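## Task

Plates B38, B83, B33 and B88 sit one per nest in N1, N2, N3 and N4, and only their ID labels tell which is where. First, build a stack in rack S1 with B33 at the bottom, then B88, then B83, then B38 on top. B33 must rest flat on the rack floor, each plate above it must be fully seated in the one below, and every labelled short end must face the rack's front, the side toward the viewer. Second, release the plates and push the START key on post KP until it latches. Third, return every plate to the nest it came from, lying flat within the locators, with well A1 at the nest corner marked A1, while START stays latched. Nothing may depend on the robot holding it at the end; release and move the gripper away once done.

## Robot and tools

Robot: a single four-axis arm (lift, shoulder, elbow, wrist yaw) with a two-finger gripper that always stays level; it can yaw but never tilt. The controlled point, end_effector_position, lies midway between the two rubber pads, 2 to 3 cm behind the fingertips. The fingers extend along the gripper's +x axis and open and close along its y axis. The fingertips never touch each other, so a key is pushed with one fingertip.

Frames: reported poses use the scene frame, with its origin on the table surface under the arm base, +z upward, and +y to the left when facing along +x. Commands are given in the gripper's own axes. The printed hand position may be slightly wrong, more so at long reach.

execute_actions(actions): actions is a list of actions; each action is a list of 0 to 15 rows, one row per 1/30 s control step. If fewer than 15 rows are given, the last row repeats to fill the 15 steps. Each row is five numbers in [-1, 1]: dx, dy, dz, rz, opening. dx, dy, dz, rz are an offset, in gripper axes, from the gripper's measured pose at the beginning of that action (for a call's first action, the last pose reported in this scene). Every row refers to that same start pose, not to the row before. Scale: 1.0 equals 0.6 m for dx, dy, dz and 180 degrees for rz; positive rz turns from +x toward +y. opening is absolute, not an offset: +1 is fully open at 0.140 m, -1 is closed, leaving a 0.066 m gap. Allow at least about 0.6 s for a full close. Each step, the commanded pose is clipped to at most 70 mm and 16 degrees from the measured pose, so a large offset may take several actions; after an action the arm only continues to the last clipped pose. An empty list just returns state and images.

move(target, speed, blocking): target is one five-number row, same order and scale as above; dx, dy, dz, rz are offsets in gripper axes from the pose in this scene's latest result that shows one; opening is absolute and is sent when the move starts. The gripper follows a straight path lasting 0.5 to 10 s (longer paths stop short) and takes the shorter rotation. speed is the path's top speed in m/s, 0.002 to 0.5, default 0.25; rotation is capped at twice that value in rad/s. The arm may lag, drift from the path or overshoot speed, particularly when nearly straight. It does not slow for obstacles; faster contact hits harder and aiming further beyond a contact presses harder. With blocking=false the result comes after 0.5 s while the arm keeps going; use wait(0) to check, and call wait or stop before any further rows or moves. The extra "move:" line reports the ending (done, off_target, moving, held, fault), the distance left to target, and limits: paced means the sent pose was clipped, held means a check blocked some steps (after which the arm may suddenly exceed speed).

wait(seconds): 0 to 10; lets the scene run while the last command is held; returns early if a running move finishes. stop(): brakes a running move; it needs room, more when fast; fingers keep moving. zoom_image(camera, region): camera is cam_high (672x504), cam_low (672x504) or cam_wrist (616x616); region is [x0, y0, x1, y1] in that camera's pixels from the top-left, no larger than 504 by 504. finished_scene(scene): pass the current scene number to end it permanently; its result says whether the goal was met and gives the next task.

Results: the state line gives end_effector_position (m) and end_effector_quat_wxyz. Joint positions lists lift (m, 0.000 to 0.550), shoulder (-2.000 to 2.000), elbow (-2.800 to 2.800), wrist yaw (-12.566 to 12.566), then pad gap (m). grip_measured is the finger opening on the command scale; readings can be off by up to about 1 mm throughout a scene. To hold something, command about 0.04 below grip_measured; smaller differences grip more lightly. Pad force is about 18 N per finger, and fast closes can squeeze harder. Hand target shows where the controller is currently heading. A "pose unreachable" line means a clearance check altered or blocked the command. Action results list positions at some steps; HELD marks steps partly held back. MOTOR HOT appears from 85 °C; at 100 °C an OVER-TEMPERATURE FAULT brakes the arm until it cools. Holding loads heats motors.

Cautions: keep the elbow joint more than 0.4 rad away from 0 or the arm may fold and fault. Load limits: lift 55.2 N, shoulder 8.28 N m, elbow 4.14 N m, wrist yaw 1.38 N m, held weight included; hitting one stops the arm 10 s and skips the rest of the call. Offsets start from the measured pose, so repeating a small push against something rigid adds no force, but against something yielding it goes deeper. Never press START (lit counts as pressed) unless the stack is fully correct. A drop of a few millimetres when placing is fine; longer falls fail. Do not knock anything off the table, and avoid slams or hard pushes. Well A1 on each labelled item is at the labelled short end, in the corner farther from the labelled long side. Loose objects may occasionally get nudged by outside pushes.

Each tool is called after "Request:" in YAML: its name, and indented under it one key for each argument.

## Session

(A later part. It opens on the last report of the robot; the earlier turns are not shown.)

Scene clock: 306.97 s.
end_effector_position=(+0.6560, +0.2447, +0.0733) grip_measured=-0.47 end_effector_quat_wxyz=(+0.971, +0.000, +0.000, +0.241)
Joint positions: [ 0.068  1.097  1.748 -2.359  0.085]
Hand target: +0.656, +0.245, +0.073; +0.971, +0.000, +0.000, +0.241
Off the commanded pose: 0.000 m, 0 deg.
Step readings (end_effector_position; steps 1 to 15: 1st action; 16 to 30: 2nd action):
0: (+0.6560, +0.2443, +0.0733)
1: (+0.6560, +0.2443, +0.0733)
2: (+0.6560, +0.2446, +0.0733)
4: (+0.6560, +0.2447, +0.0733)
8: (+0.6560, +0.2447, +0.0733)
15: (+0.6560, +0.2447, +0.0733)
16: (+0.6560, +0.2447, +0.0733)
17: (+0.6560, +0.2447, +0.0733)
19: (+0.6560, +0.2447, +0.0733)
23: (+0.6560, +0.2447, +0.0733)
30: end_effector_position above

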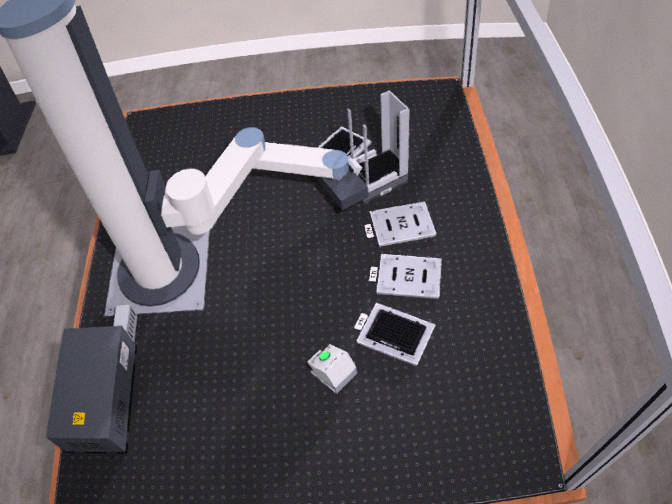

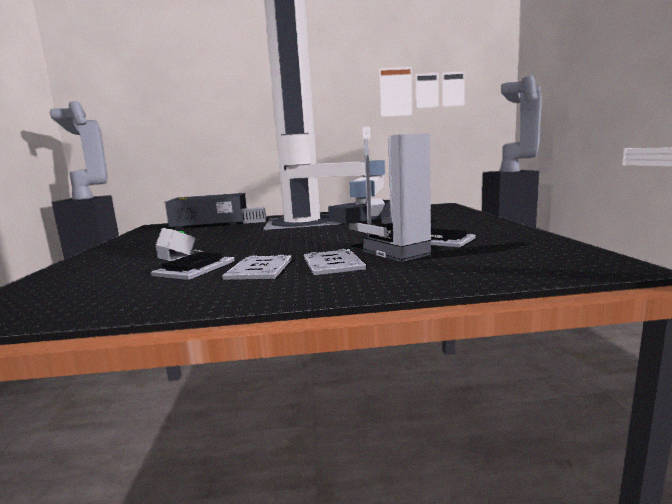

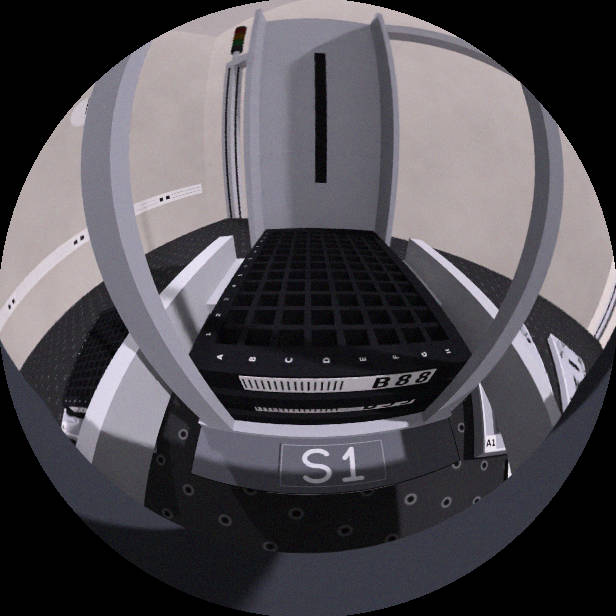

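Request:
move:
  target: [0,0,-0.0201,0,-0.53]
  speed: 0.02

Request:
execute_actions:
  actions:
    - [[0,0,0,0,0.1]]

Request:
move:
  target: [-0.27,0,0.053,0,0.1]

Request:
move:
  target: [-0.1215,0.3808,0,0.2168,0.1]
  speed: 0.3

Request:
move:
  target: [0.27,0,0,0,0.1]

Scene clock: 319.03 s.
end_effector_position=(+0.6987, -0.1009, +0.0306) grip_measured=-0.47 end_effector_quat_wxyz=(+0.995, +0.000, +0.000, -0.097)
Joint positions: [ 0.026  0.46   1.711 -2.365  0.085]
Hand target: +0.699, -0.101, +0.031; +0.995, +0.000, +0.000, -0.097
Off the commanded pose: 0.000 m, 0 deg.
move: done

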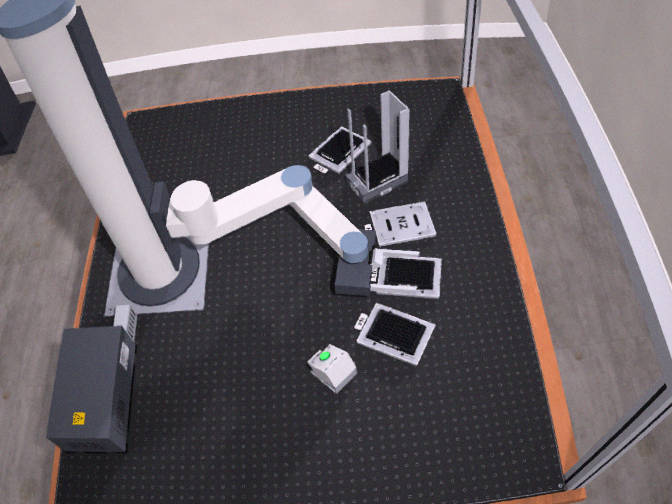

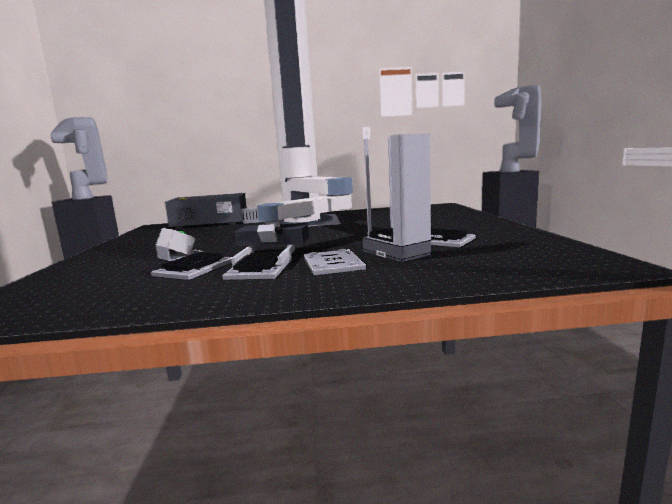

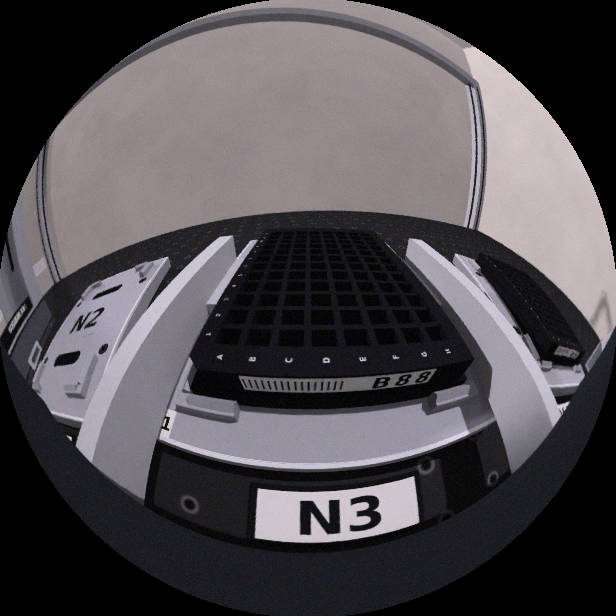

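Scene clock: 319.53 s.
end_effector_position=(+0.6987, -0.1009, +0.0306) grip_measured=+0.10 end_effector_quat_wxyz=(+0.995, +0.000, +0.000, -0.097)
Joint positions: [ 0.026  0.46   1.711 -2.365  0.107]
Hand target: +0.699, -0.101, +0.031; +0.995, +0.000, +0.000, -0.097
Off the commanded pose: 0.000 m, 0 deg.
Step readings (end_effector_position):
0: (+0.6987, -0.1009, +0.0306)
1: (+0.6987, -0.1009, +0.0306)
2: (+0.6987, -0.1009, +0.0306)
4: (+0.6987, -0.1009, +0.0306)
8: (+0.6987, -0.1009, +0.0306)
15: end_effector_position above

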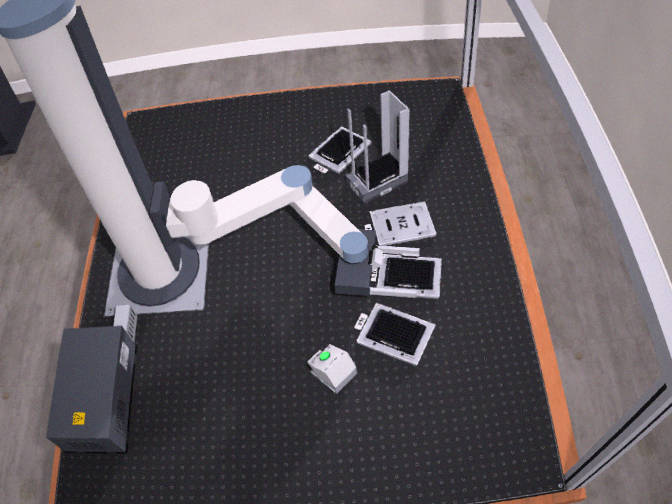

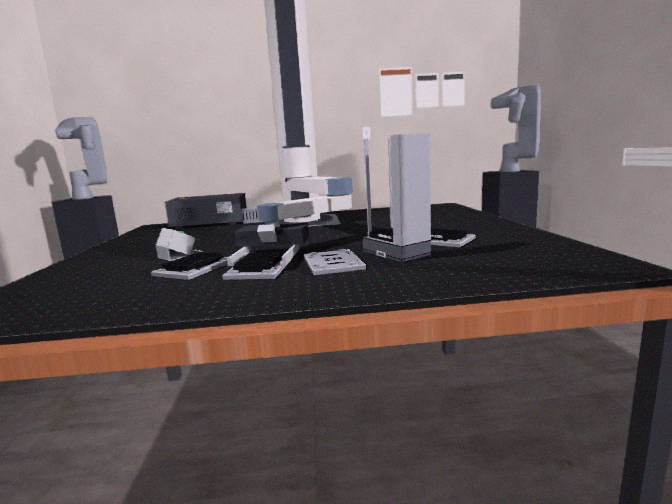

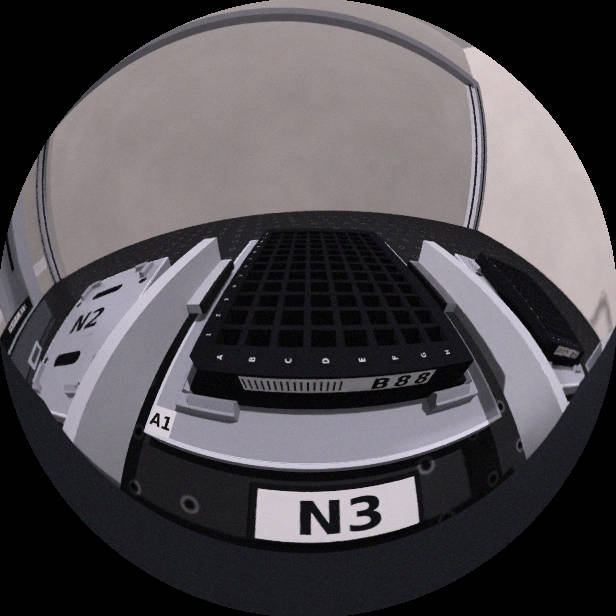

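Scene clock: 320.57 s.
end_effector_position=(+0.5397, -0.0696, +0.0624) grip_measured=+0.10 end_effector_quat_wxyz=(+0.995, +0.000, +0.000, -0.097)
Joint positions: [ 0.057  0.775  0.91  -1.88   0.107]
Hand target: +0.540, -0.070, +0.062; +0.995, +0.000, +0.000, -0.097
Off the commanded pose: 0.000 m, 0 deg.
move: done

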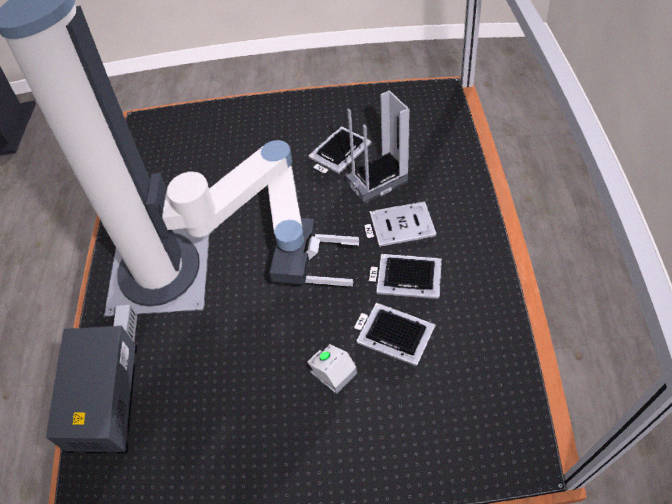

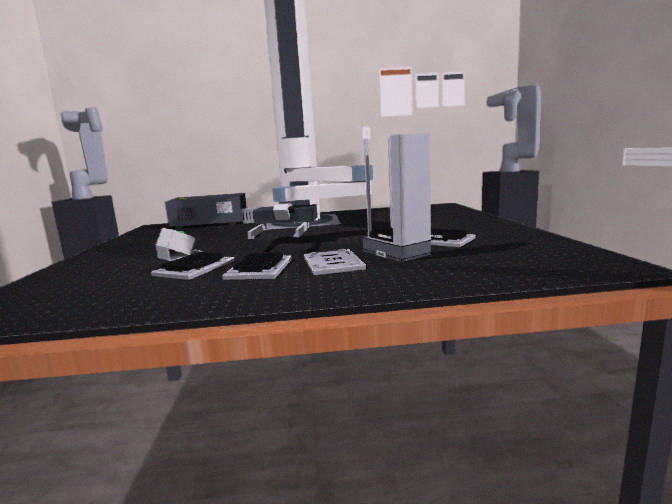

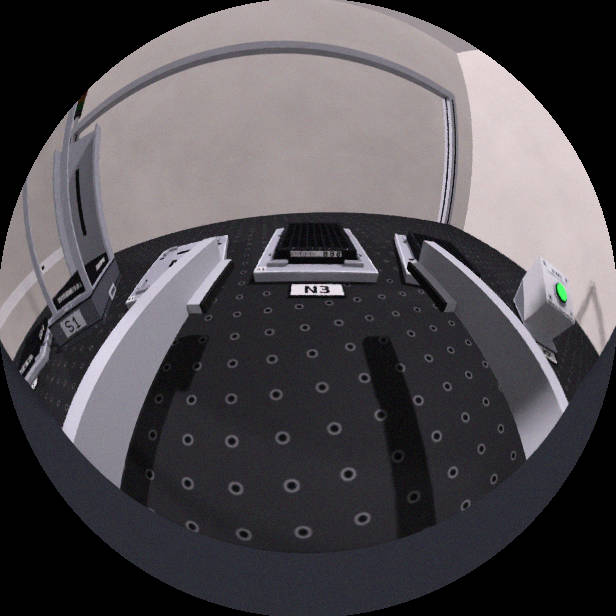

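Scene clock: 322.07 s.
end_effector_position=(+0.5125, +0.1689, +0.0624) grip_measured=+0.10 end_effector_quat_wxyz=(+0.971, +0.000, +0.000, +0.241)
Joint positions: [ 0.057  1.402  0.937 -1.852  0.107]
Hand target: +0.513, +0.169, +0.062; +0.971, +0.000, +0.000, +0.241
Off the commanded pose: 0.000 m, 0 deg.
move: done

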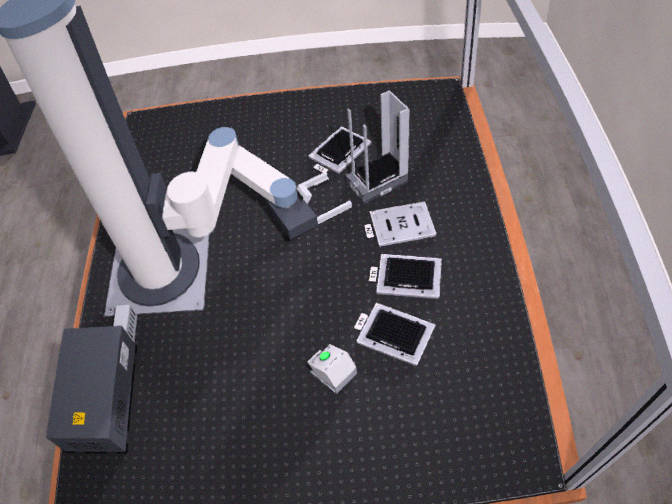

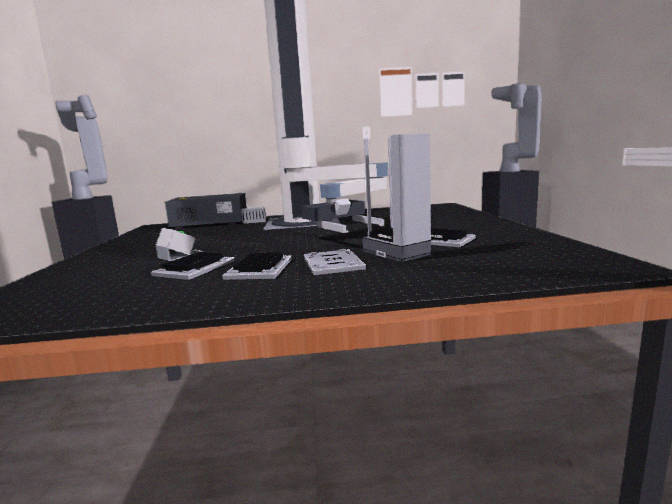

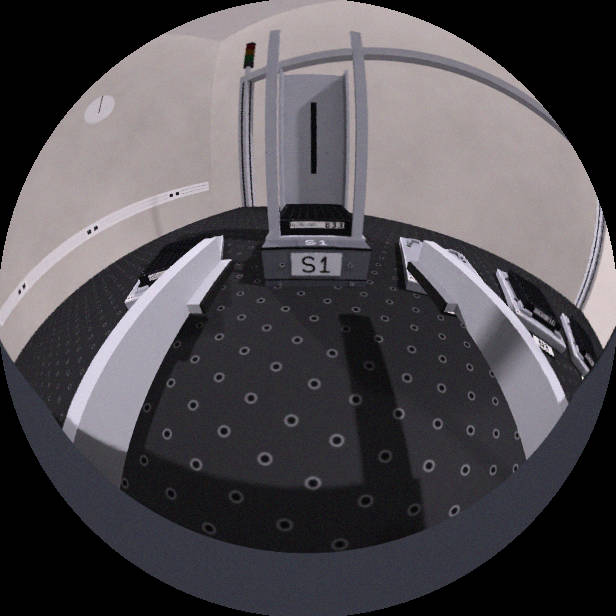

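Scene clock: 323.17 s.
end_effector_position=(+0.6557, +0.2446, +0.0624) grip_measured=+0.10 end_effector_quat_wxyz=(+0.970, +0.000, +0.000, +0.241)
Joint positions: [ 0.057  1.098  1.747 -2.358  0.107]
Hand target: +0.656, +0.245, +0.062; +0.971, +0.000, +0.000, +0.241
Off the commanded pose: 0.000 m, 0 deg.
move: done

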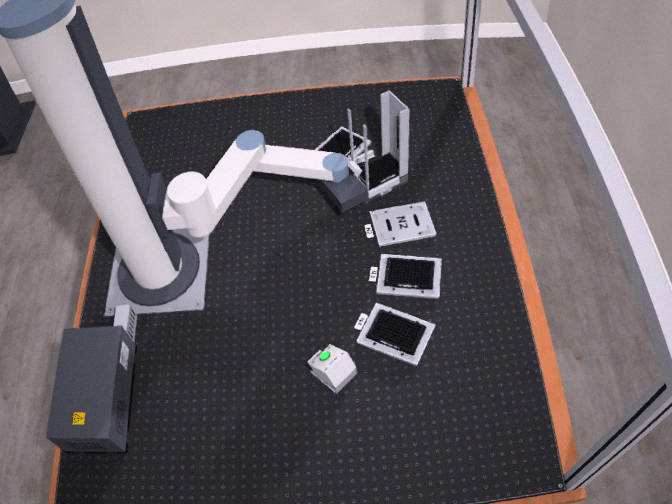

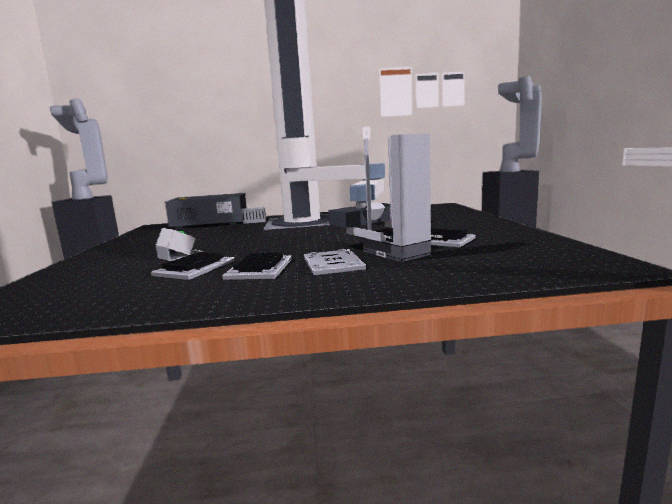

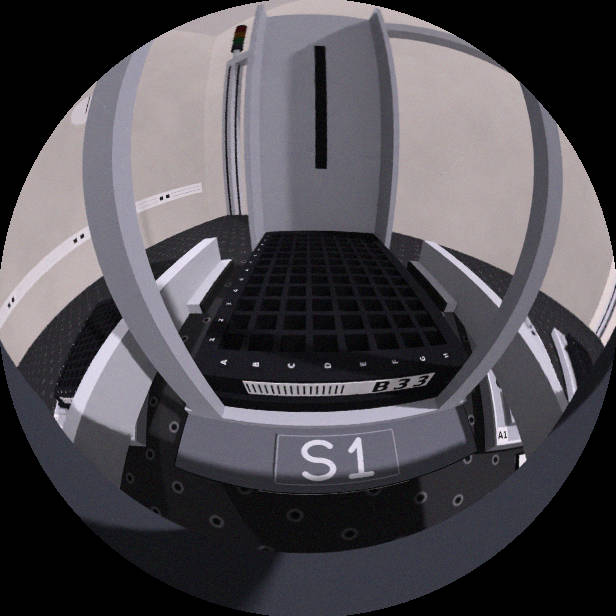

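Request:
execute_actions:
  actions:
    - [[0,-0.0003,-0.0035,0,-0.42]]
    - [[0,0,0,0,-0.45],[0,0,0,0,-0.47],[0,0,0,0,-0.48],[0,0,0,0,-0.5],[0,0,0,0,-0.5],[0,0,0,0,-0.53]]

Request:
move:
  target: [0,0,0.4287,0,-0.53]
  speed: 0.2

Request:
move:
  target: [-0.0652,-0.2864,0,-0.1152,-0.53]
  speed: 0.3

Request:
move:
  target: [0,0,-0.458,0,-0.53]

Request:
move:
  target: [0,0,-0.02,0,-0.53]
  speed: 0.015

Scene clock: 333.23 s.
end_effector_position=(+0.6558, +0.2445, +0.0603) grip_measured=-0.47 end_effector_quat_wxyz=(+0.971, +0.000, +0.000, +0.241)
Joint positions: [ 0.055  1.098  1.747 -2.357  0.085]
Hand target: +0.656, +0.244, +0.060; +0.971, +0.000, +0.000, +0.241
Off the commanded pose: 0.000 m, 0 deg.
Step readings (end_effector_position; steps 1 to 15: 1st action; 16 to 30: 2nd action):
0: (+0.6557, +0.2446, +0.0624)
1: (+0.6557, +0.2446, +0.0624)
2: (+0.6557, +0.2446, +0.0614)
4: (+0.6558, +0.2445, +0.0602)
8: (+0.6558, +0.2445, +0.0603)
15: (+0.6558, +0.2445, +0.0603)
16: (+0.6558, +0.2445, +0.0603)
17: (+0.6558, +0.2445, +0.0603)
19: (+0.6558, +0.2445, +0.0603)
23: (+0.6558, +0.2445, +0.0603)
30: end_effector_position above

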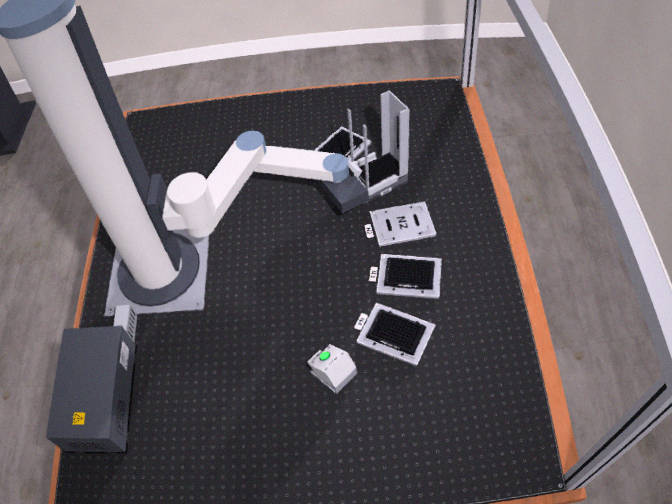

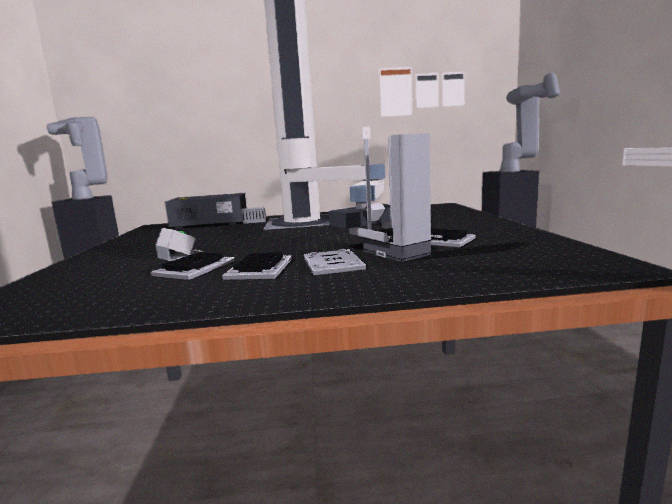

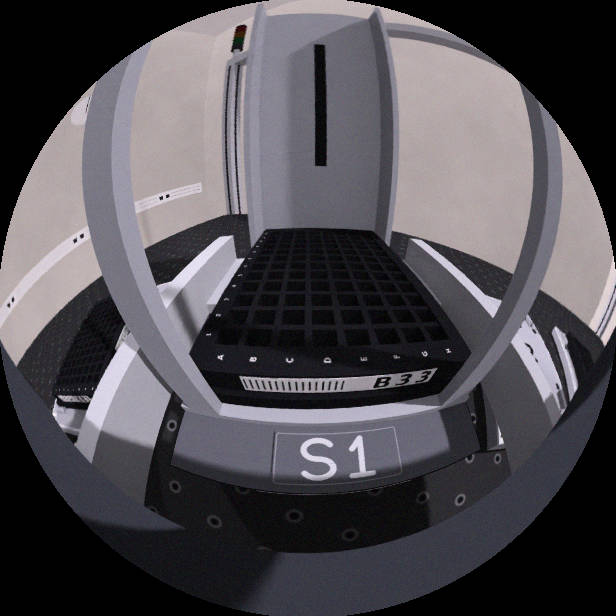

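Scene clock: 334.90 s.
end_effector_position=(+0.6558, +0.2445, +0.3176) grip_measured=-0.47 end_effector_quat_wxyz=(+0.971, +0.000, +0.000, +0.241)
Joint positions: [ 0.313  1.098  1.747 -2.357  0.085]
Hand target: +0.656, +0.244, +0.318; +0.971, +0.000, +0.000, +0.241
Off the commanded pose: 0.000 m, 0 deg.
move: done

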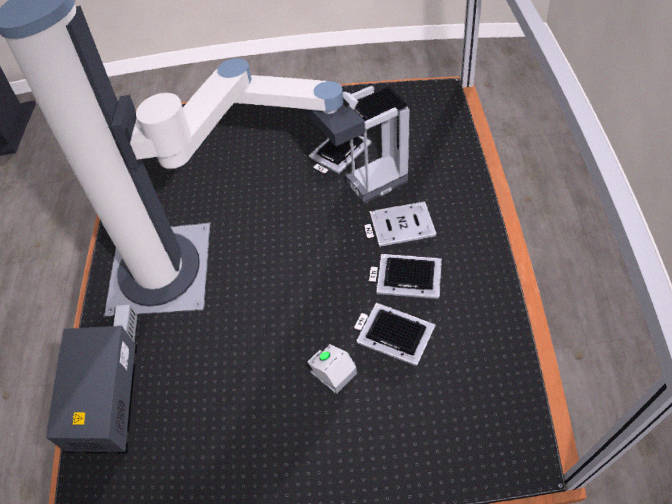

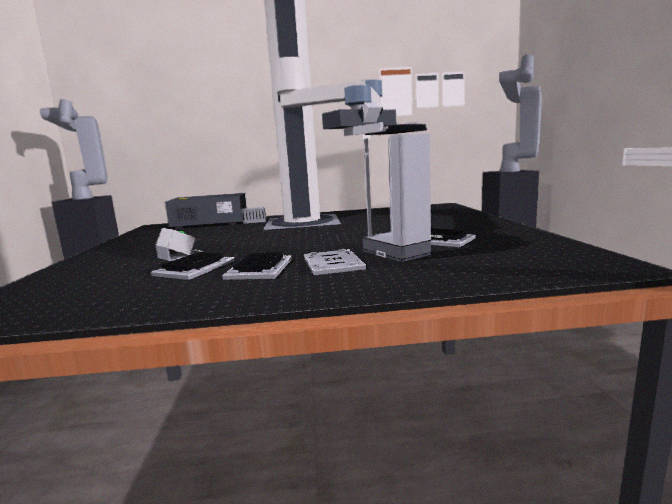

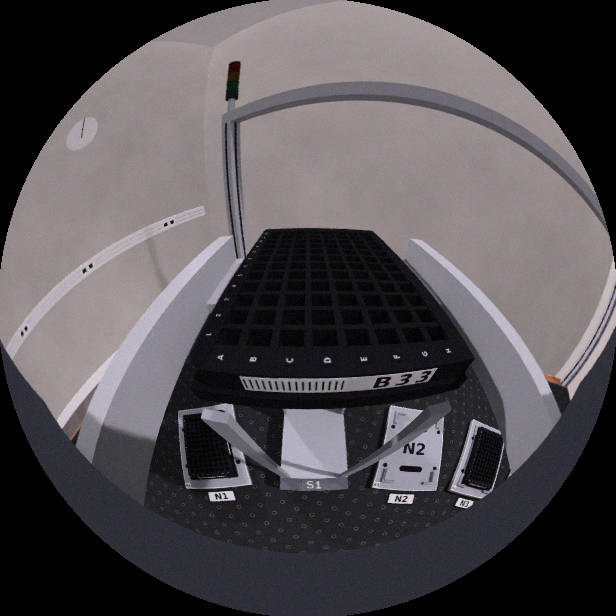

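Scene clock: 335.90 s.
end_effector_position=(+0.7016, +0.0741, +0.3176) grip_measured=-0.47 end_effector_quat_wxyz=(+0.998, +0.000, +0.000, +0.062)
Joint positions: [ 0.313  0.798  1.701 -2.375  0.085]
Hand target: +0.702, +0.074, +0.318; +0.998, +0.000, +0.000, +0.062
Off the commanded pose: 0.000 m, 0 deg.
move: done

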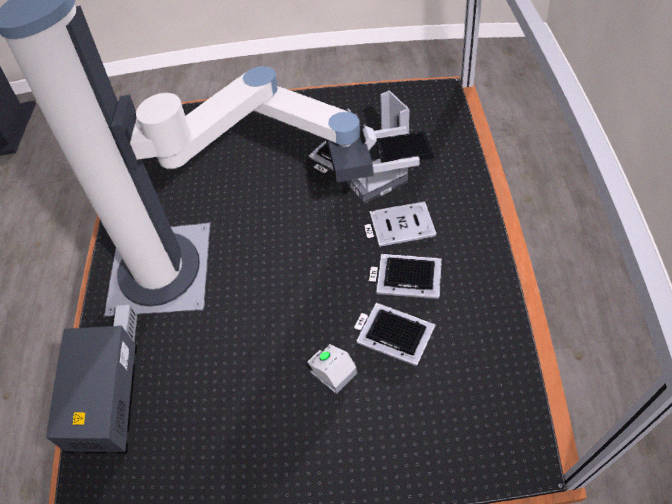

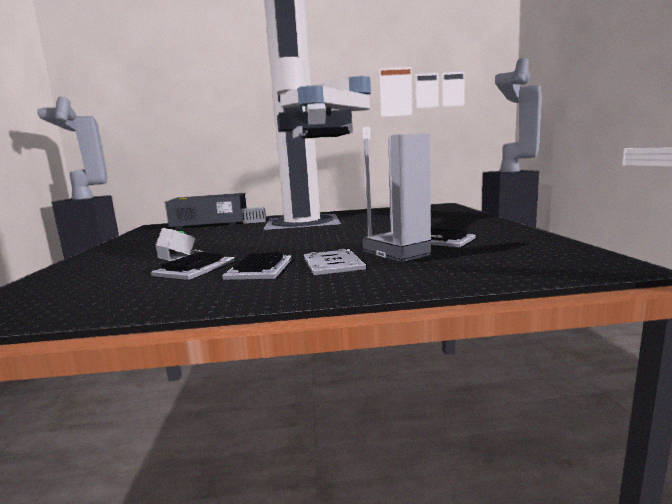

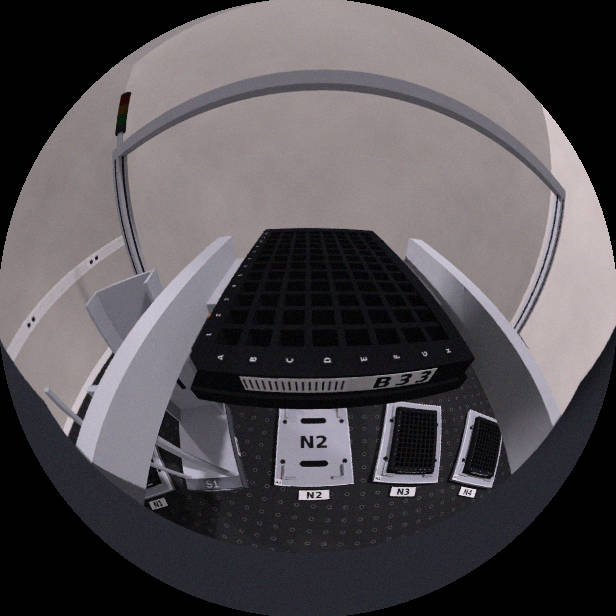

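Scene clock: 337.40 s.
end_effector_position=(+0.7016, +0.0741, +0.0427) grip_measured=-0.47 end_effector_quat_wxyz=(+0.998, +0.000, +0.000, +0.062)
Joint positions: [ 0.038  0.798  1.701 -2.375  0.085]
Hand target: +0.702, +0.074, +0.043; +0.998, +0.000, +0.000, +0.062
Off the commanded pose: 0.000 m, 0 deg.
move: done

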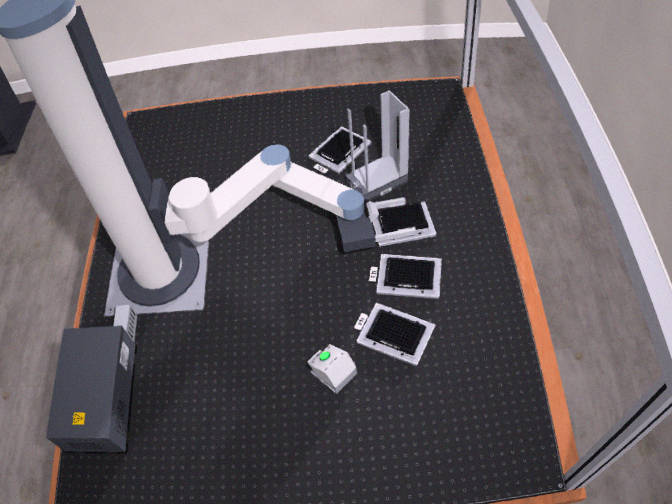

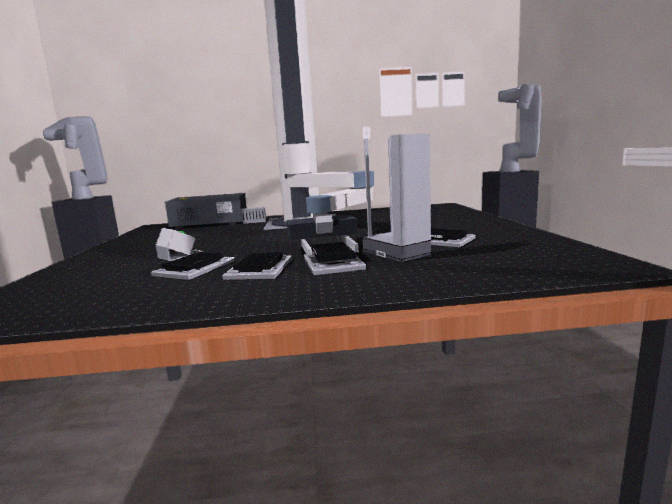

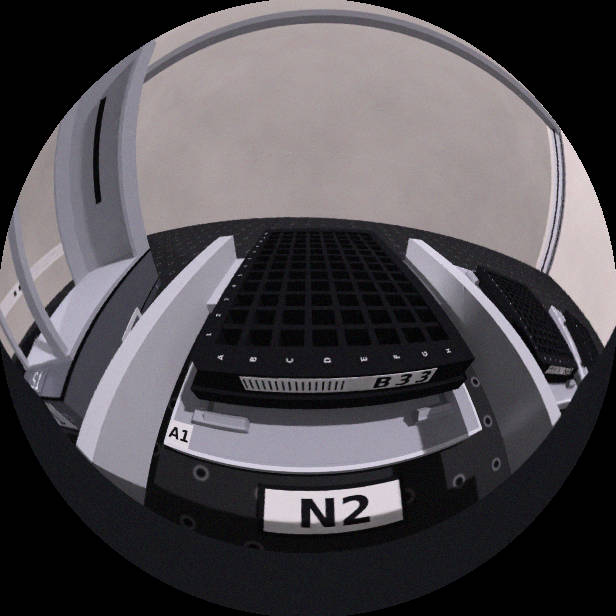

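Scene clock: 338.43 s.
end_effector_position=(+0.7016, +0.0742, +0.0307) grip_measured=-0.47 end_effector_quat_wxyz=(+0.998, +0.000, +0.000, +0.062)
Joint positions: [ 0.026  0.798  1.701 -2.374  0.085]
Hand target: +0.702, +0.074, +0.031; +0.998, +0.000, +0.000, +0.062
Off the commanded pose: 0.000 m, 0 deg.
move: done

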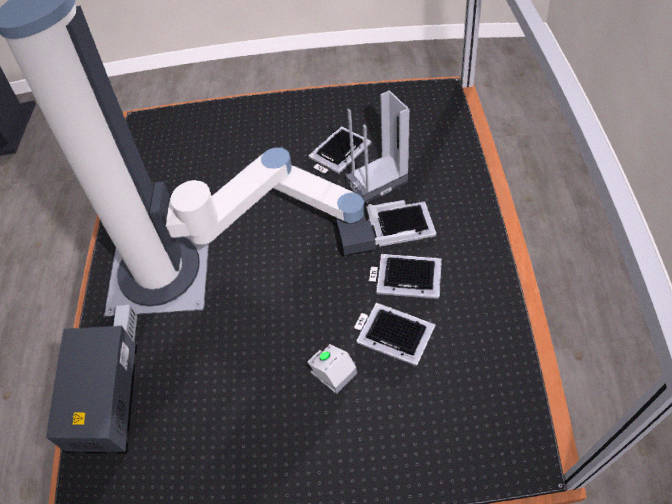

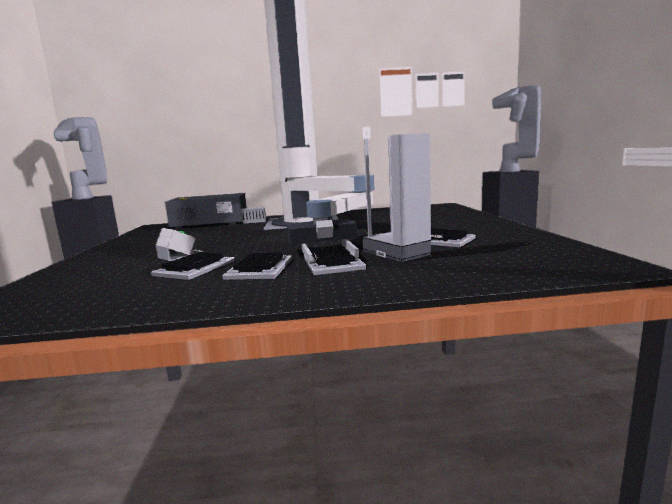

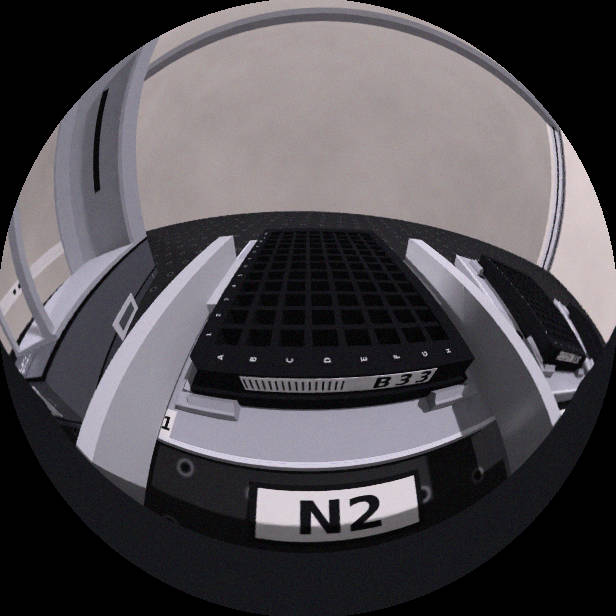

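Request:
execute_actions:
  actions:
    - [[0,0,0,0,0.1]]

Request:
move:
  target: [-0.3,0,0.1,0,0.1]

Request:
finished_scene:
  scene: 2

Scene clock: 341.90 s.
end_effector_position=(+0.7016, +0.0742, +0.0307) grip_measured=+0.10 end_effector_quat_wxyz=(+0.998, +0.000, +0.000, +0.062)
Joint positions: [ 0.026  0.798  1.701 -2.374  0.107]
Hand target: +0.702, +0.074, +0.031; +0.998, +0.000, +0.000, +0.062
Off the commanded pose: 0.000 m, 0 deg.
Step readings (end_effector_position):
0: (+0.7016, +0.0742, +0.0307)
1: (+0.7016, +0.0742, +0.0307)
2: (+0.7016, +0.0742, +0.0307)
4: (+0.7016, +0.0742, +0.0307)
8: (+0.7016, +0.0742, +0.0307)
15: end_effector_position above

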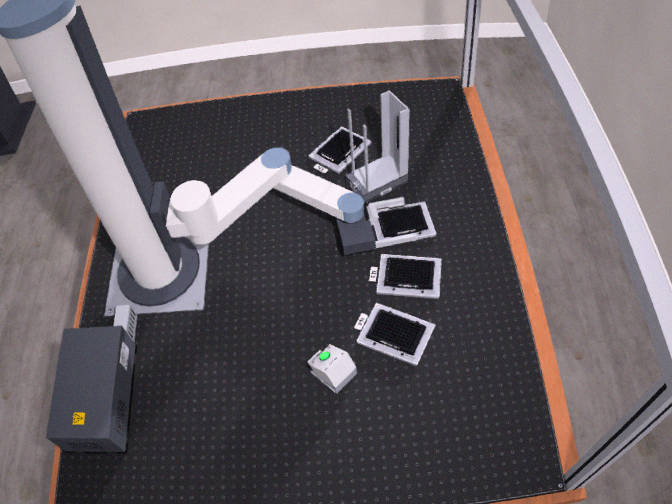

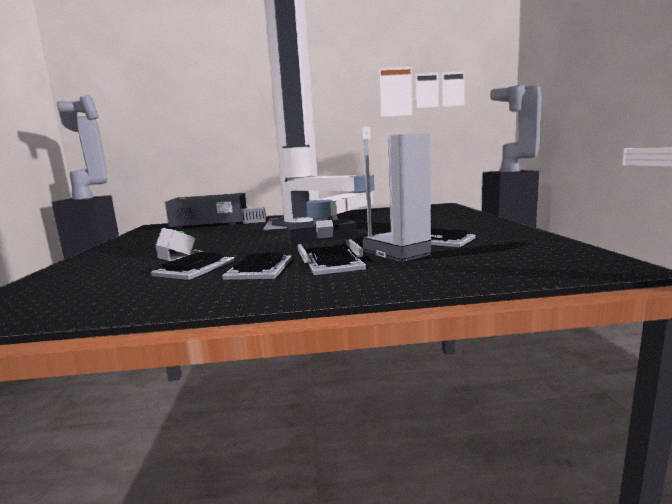

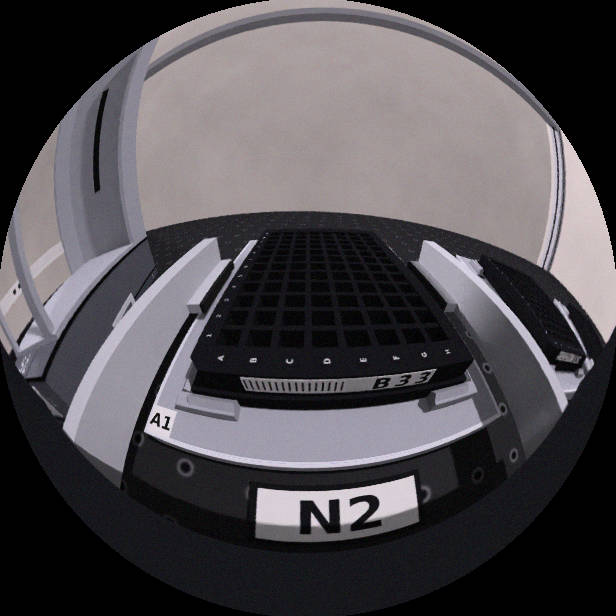

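Scene clock: 343.03 s.
end_effector_position=(+0.5229, +0.0518, +0.0907) grip_measured=+0.10 end_effector_quat_wxyz=(+0.998, +0.000, +0.000, +0.062)
Joint positions: [ 0.086  1.147  0.826 -1.848  0.107]
Hand target: +0.523, +0.052, +0.091; +0.998, +0.000, +0.000, +0.062
Off the commanded pose: 0.000 m, 0 deg.
move: done

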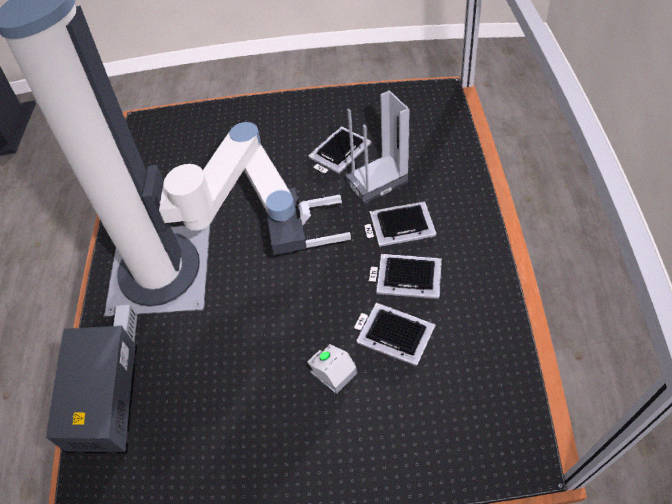

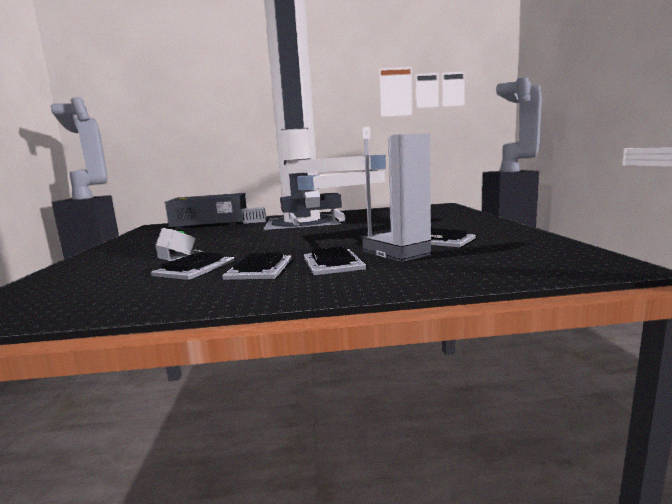

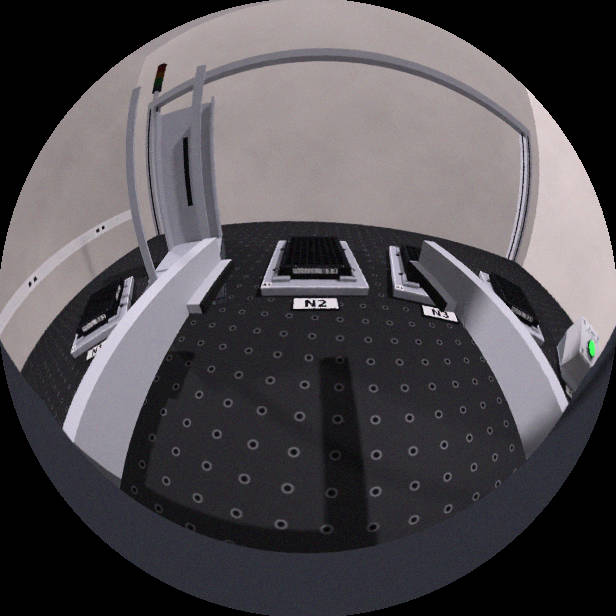

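The scene is finished: the task was done.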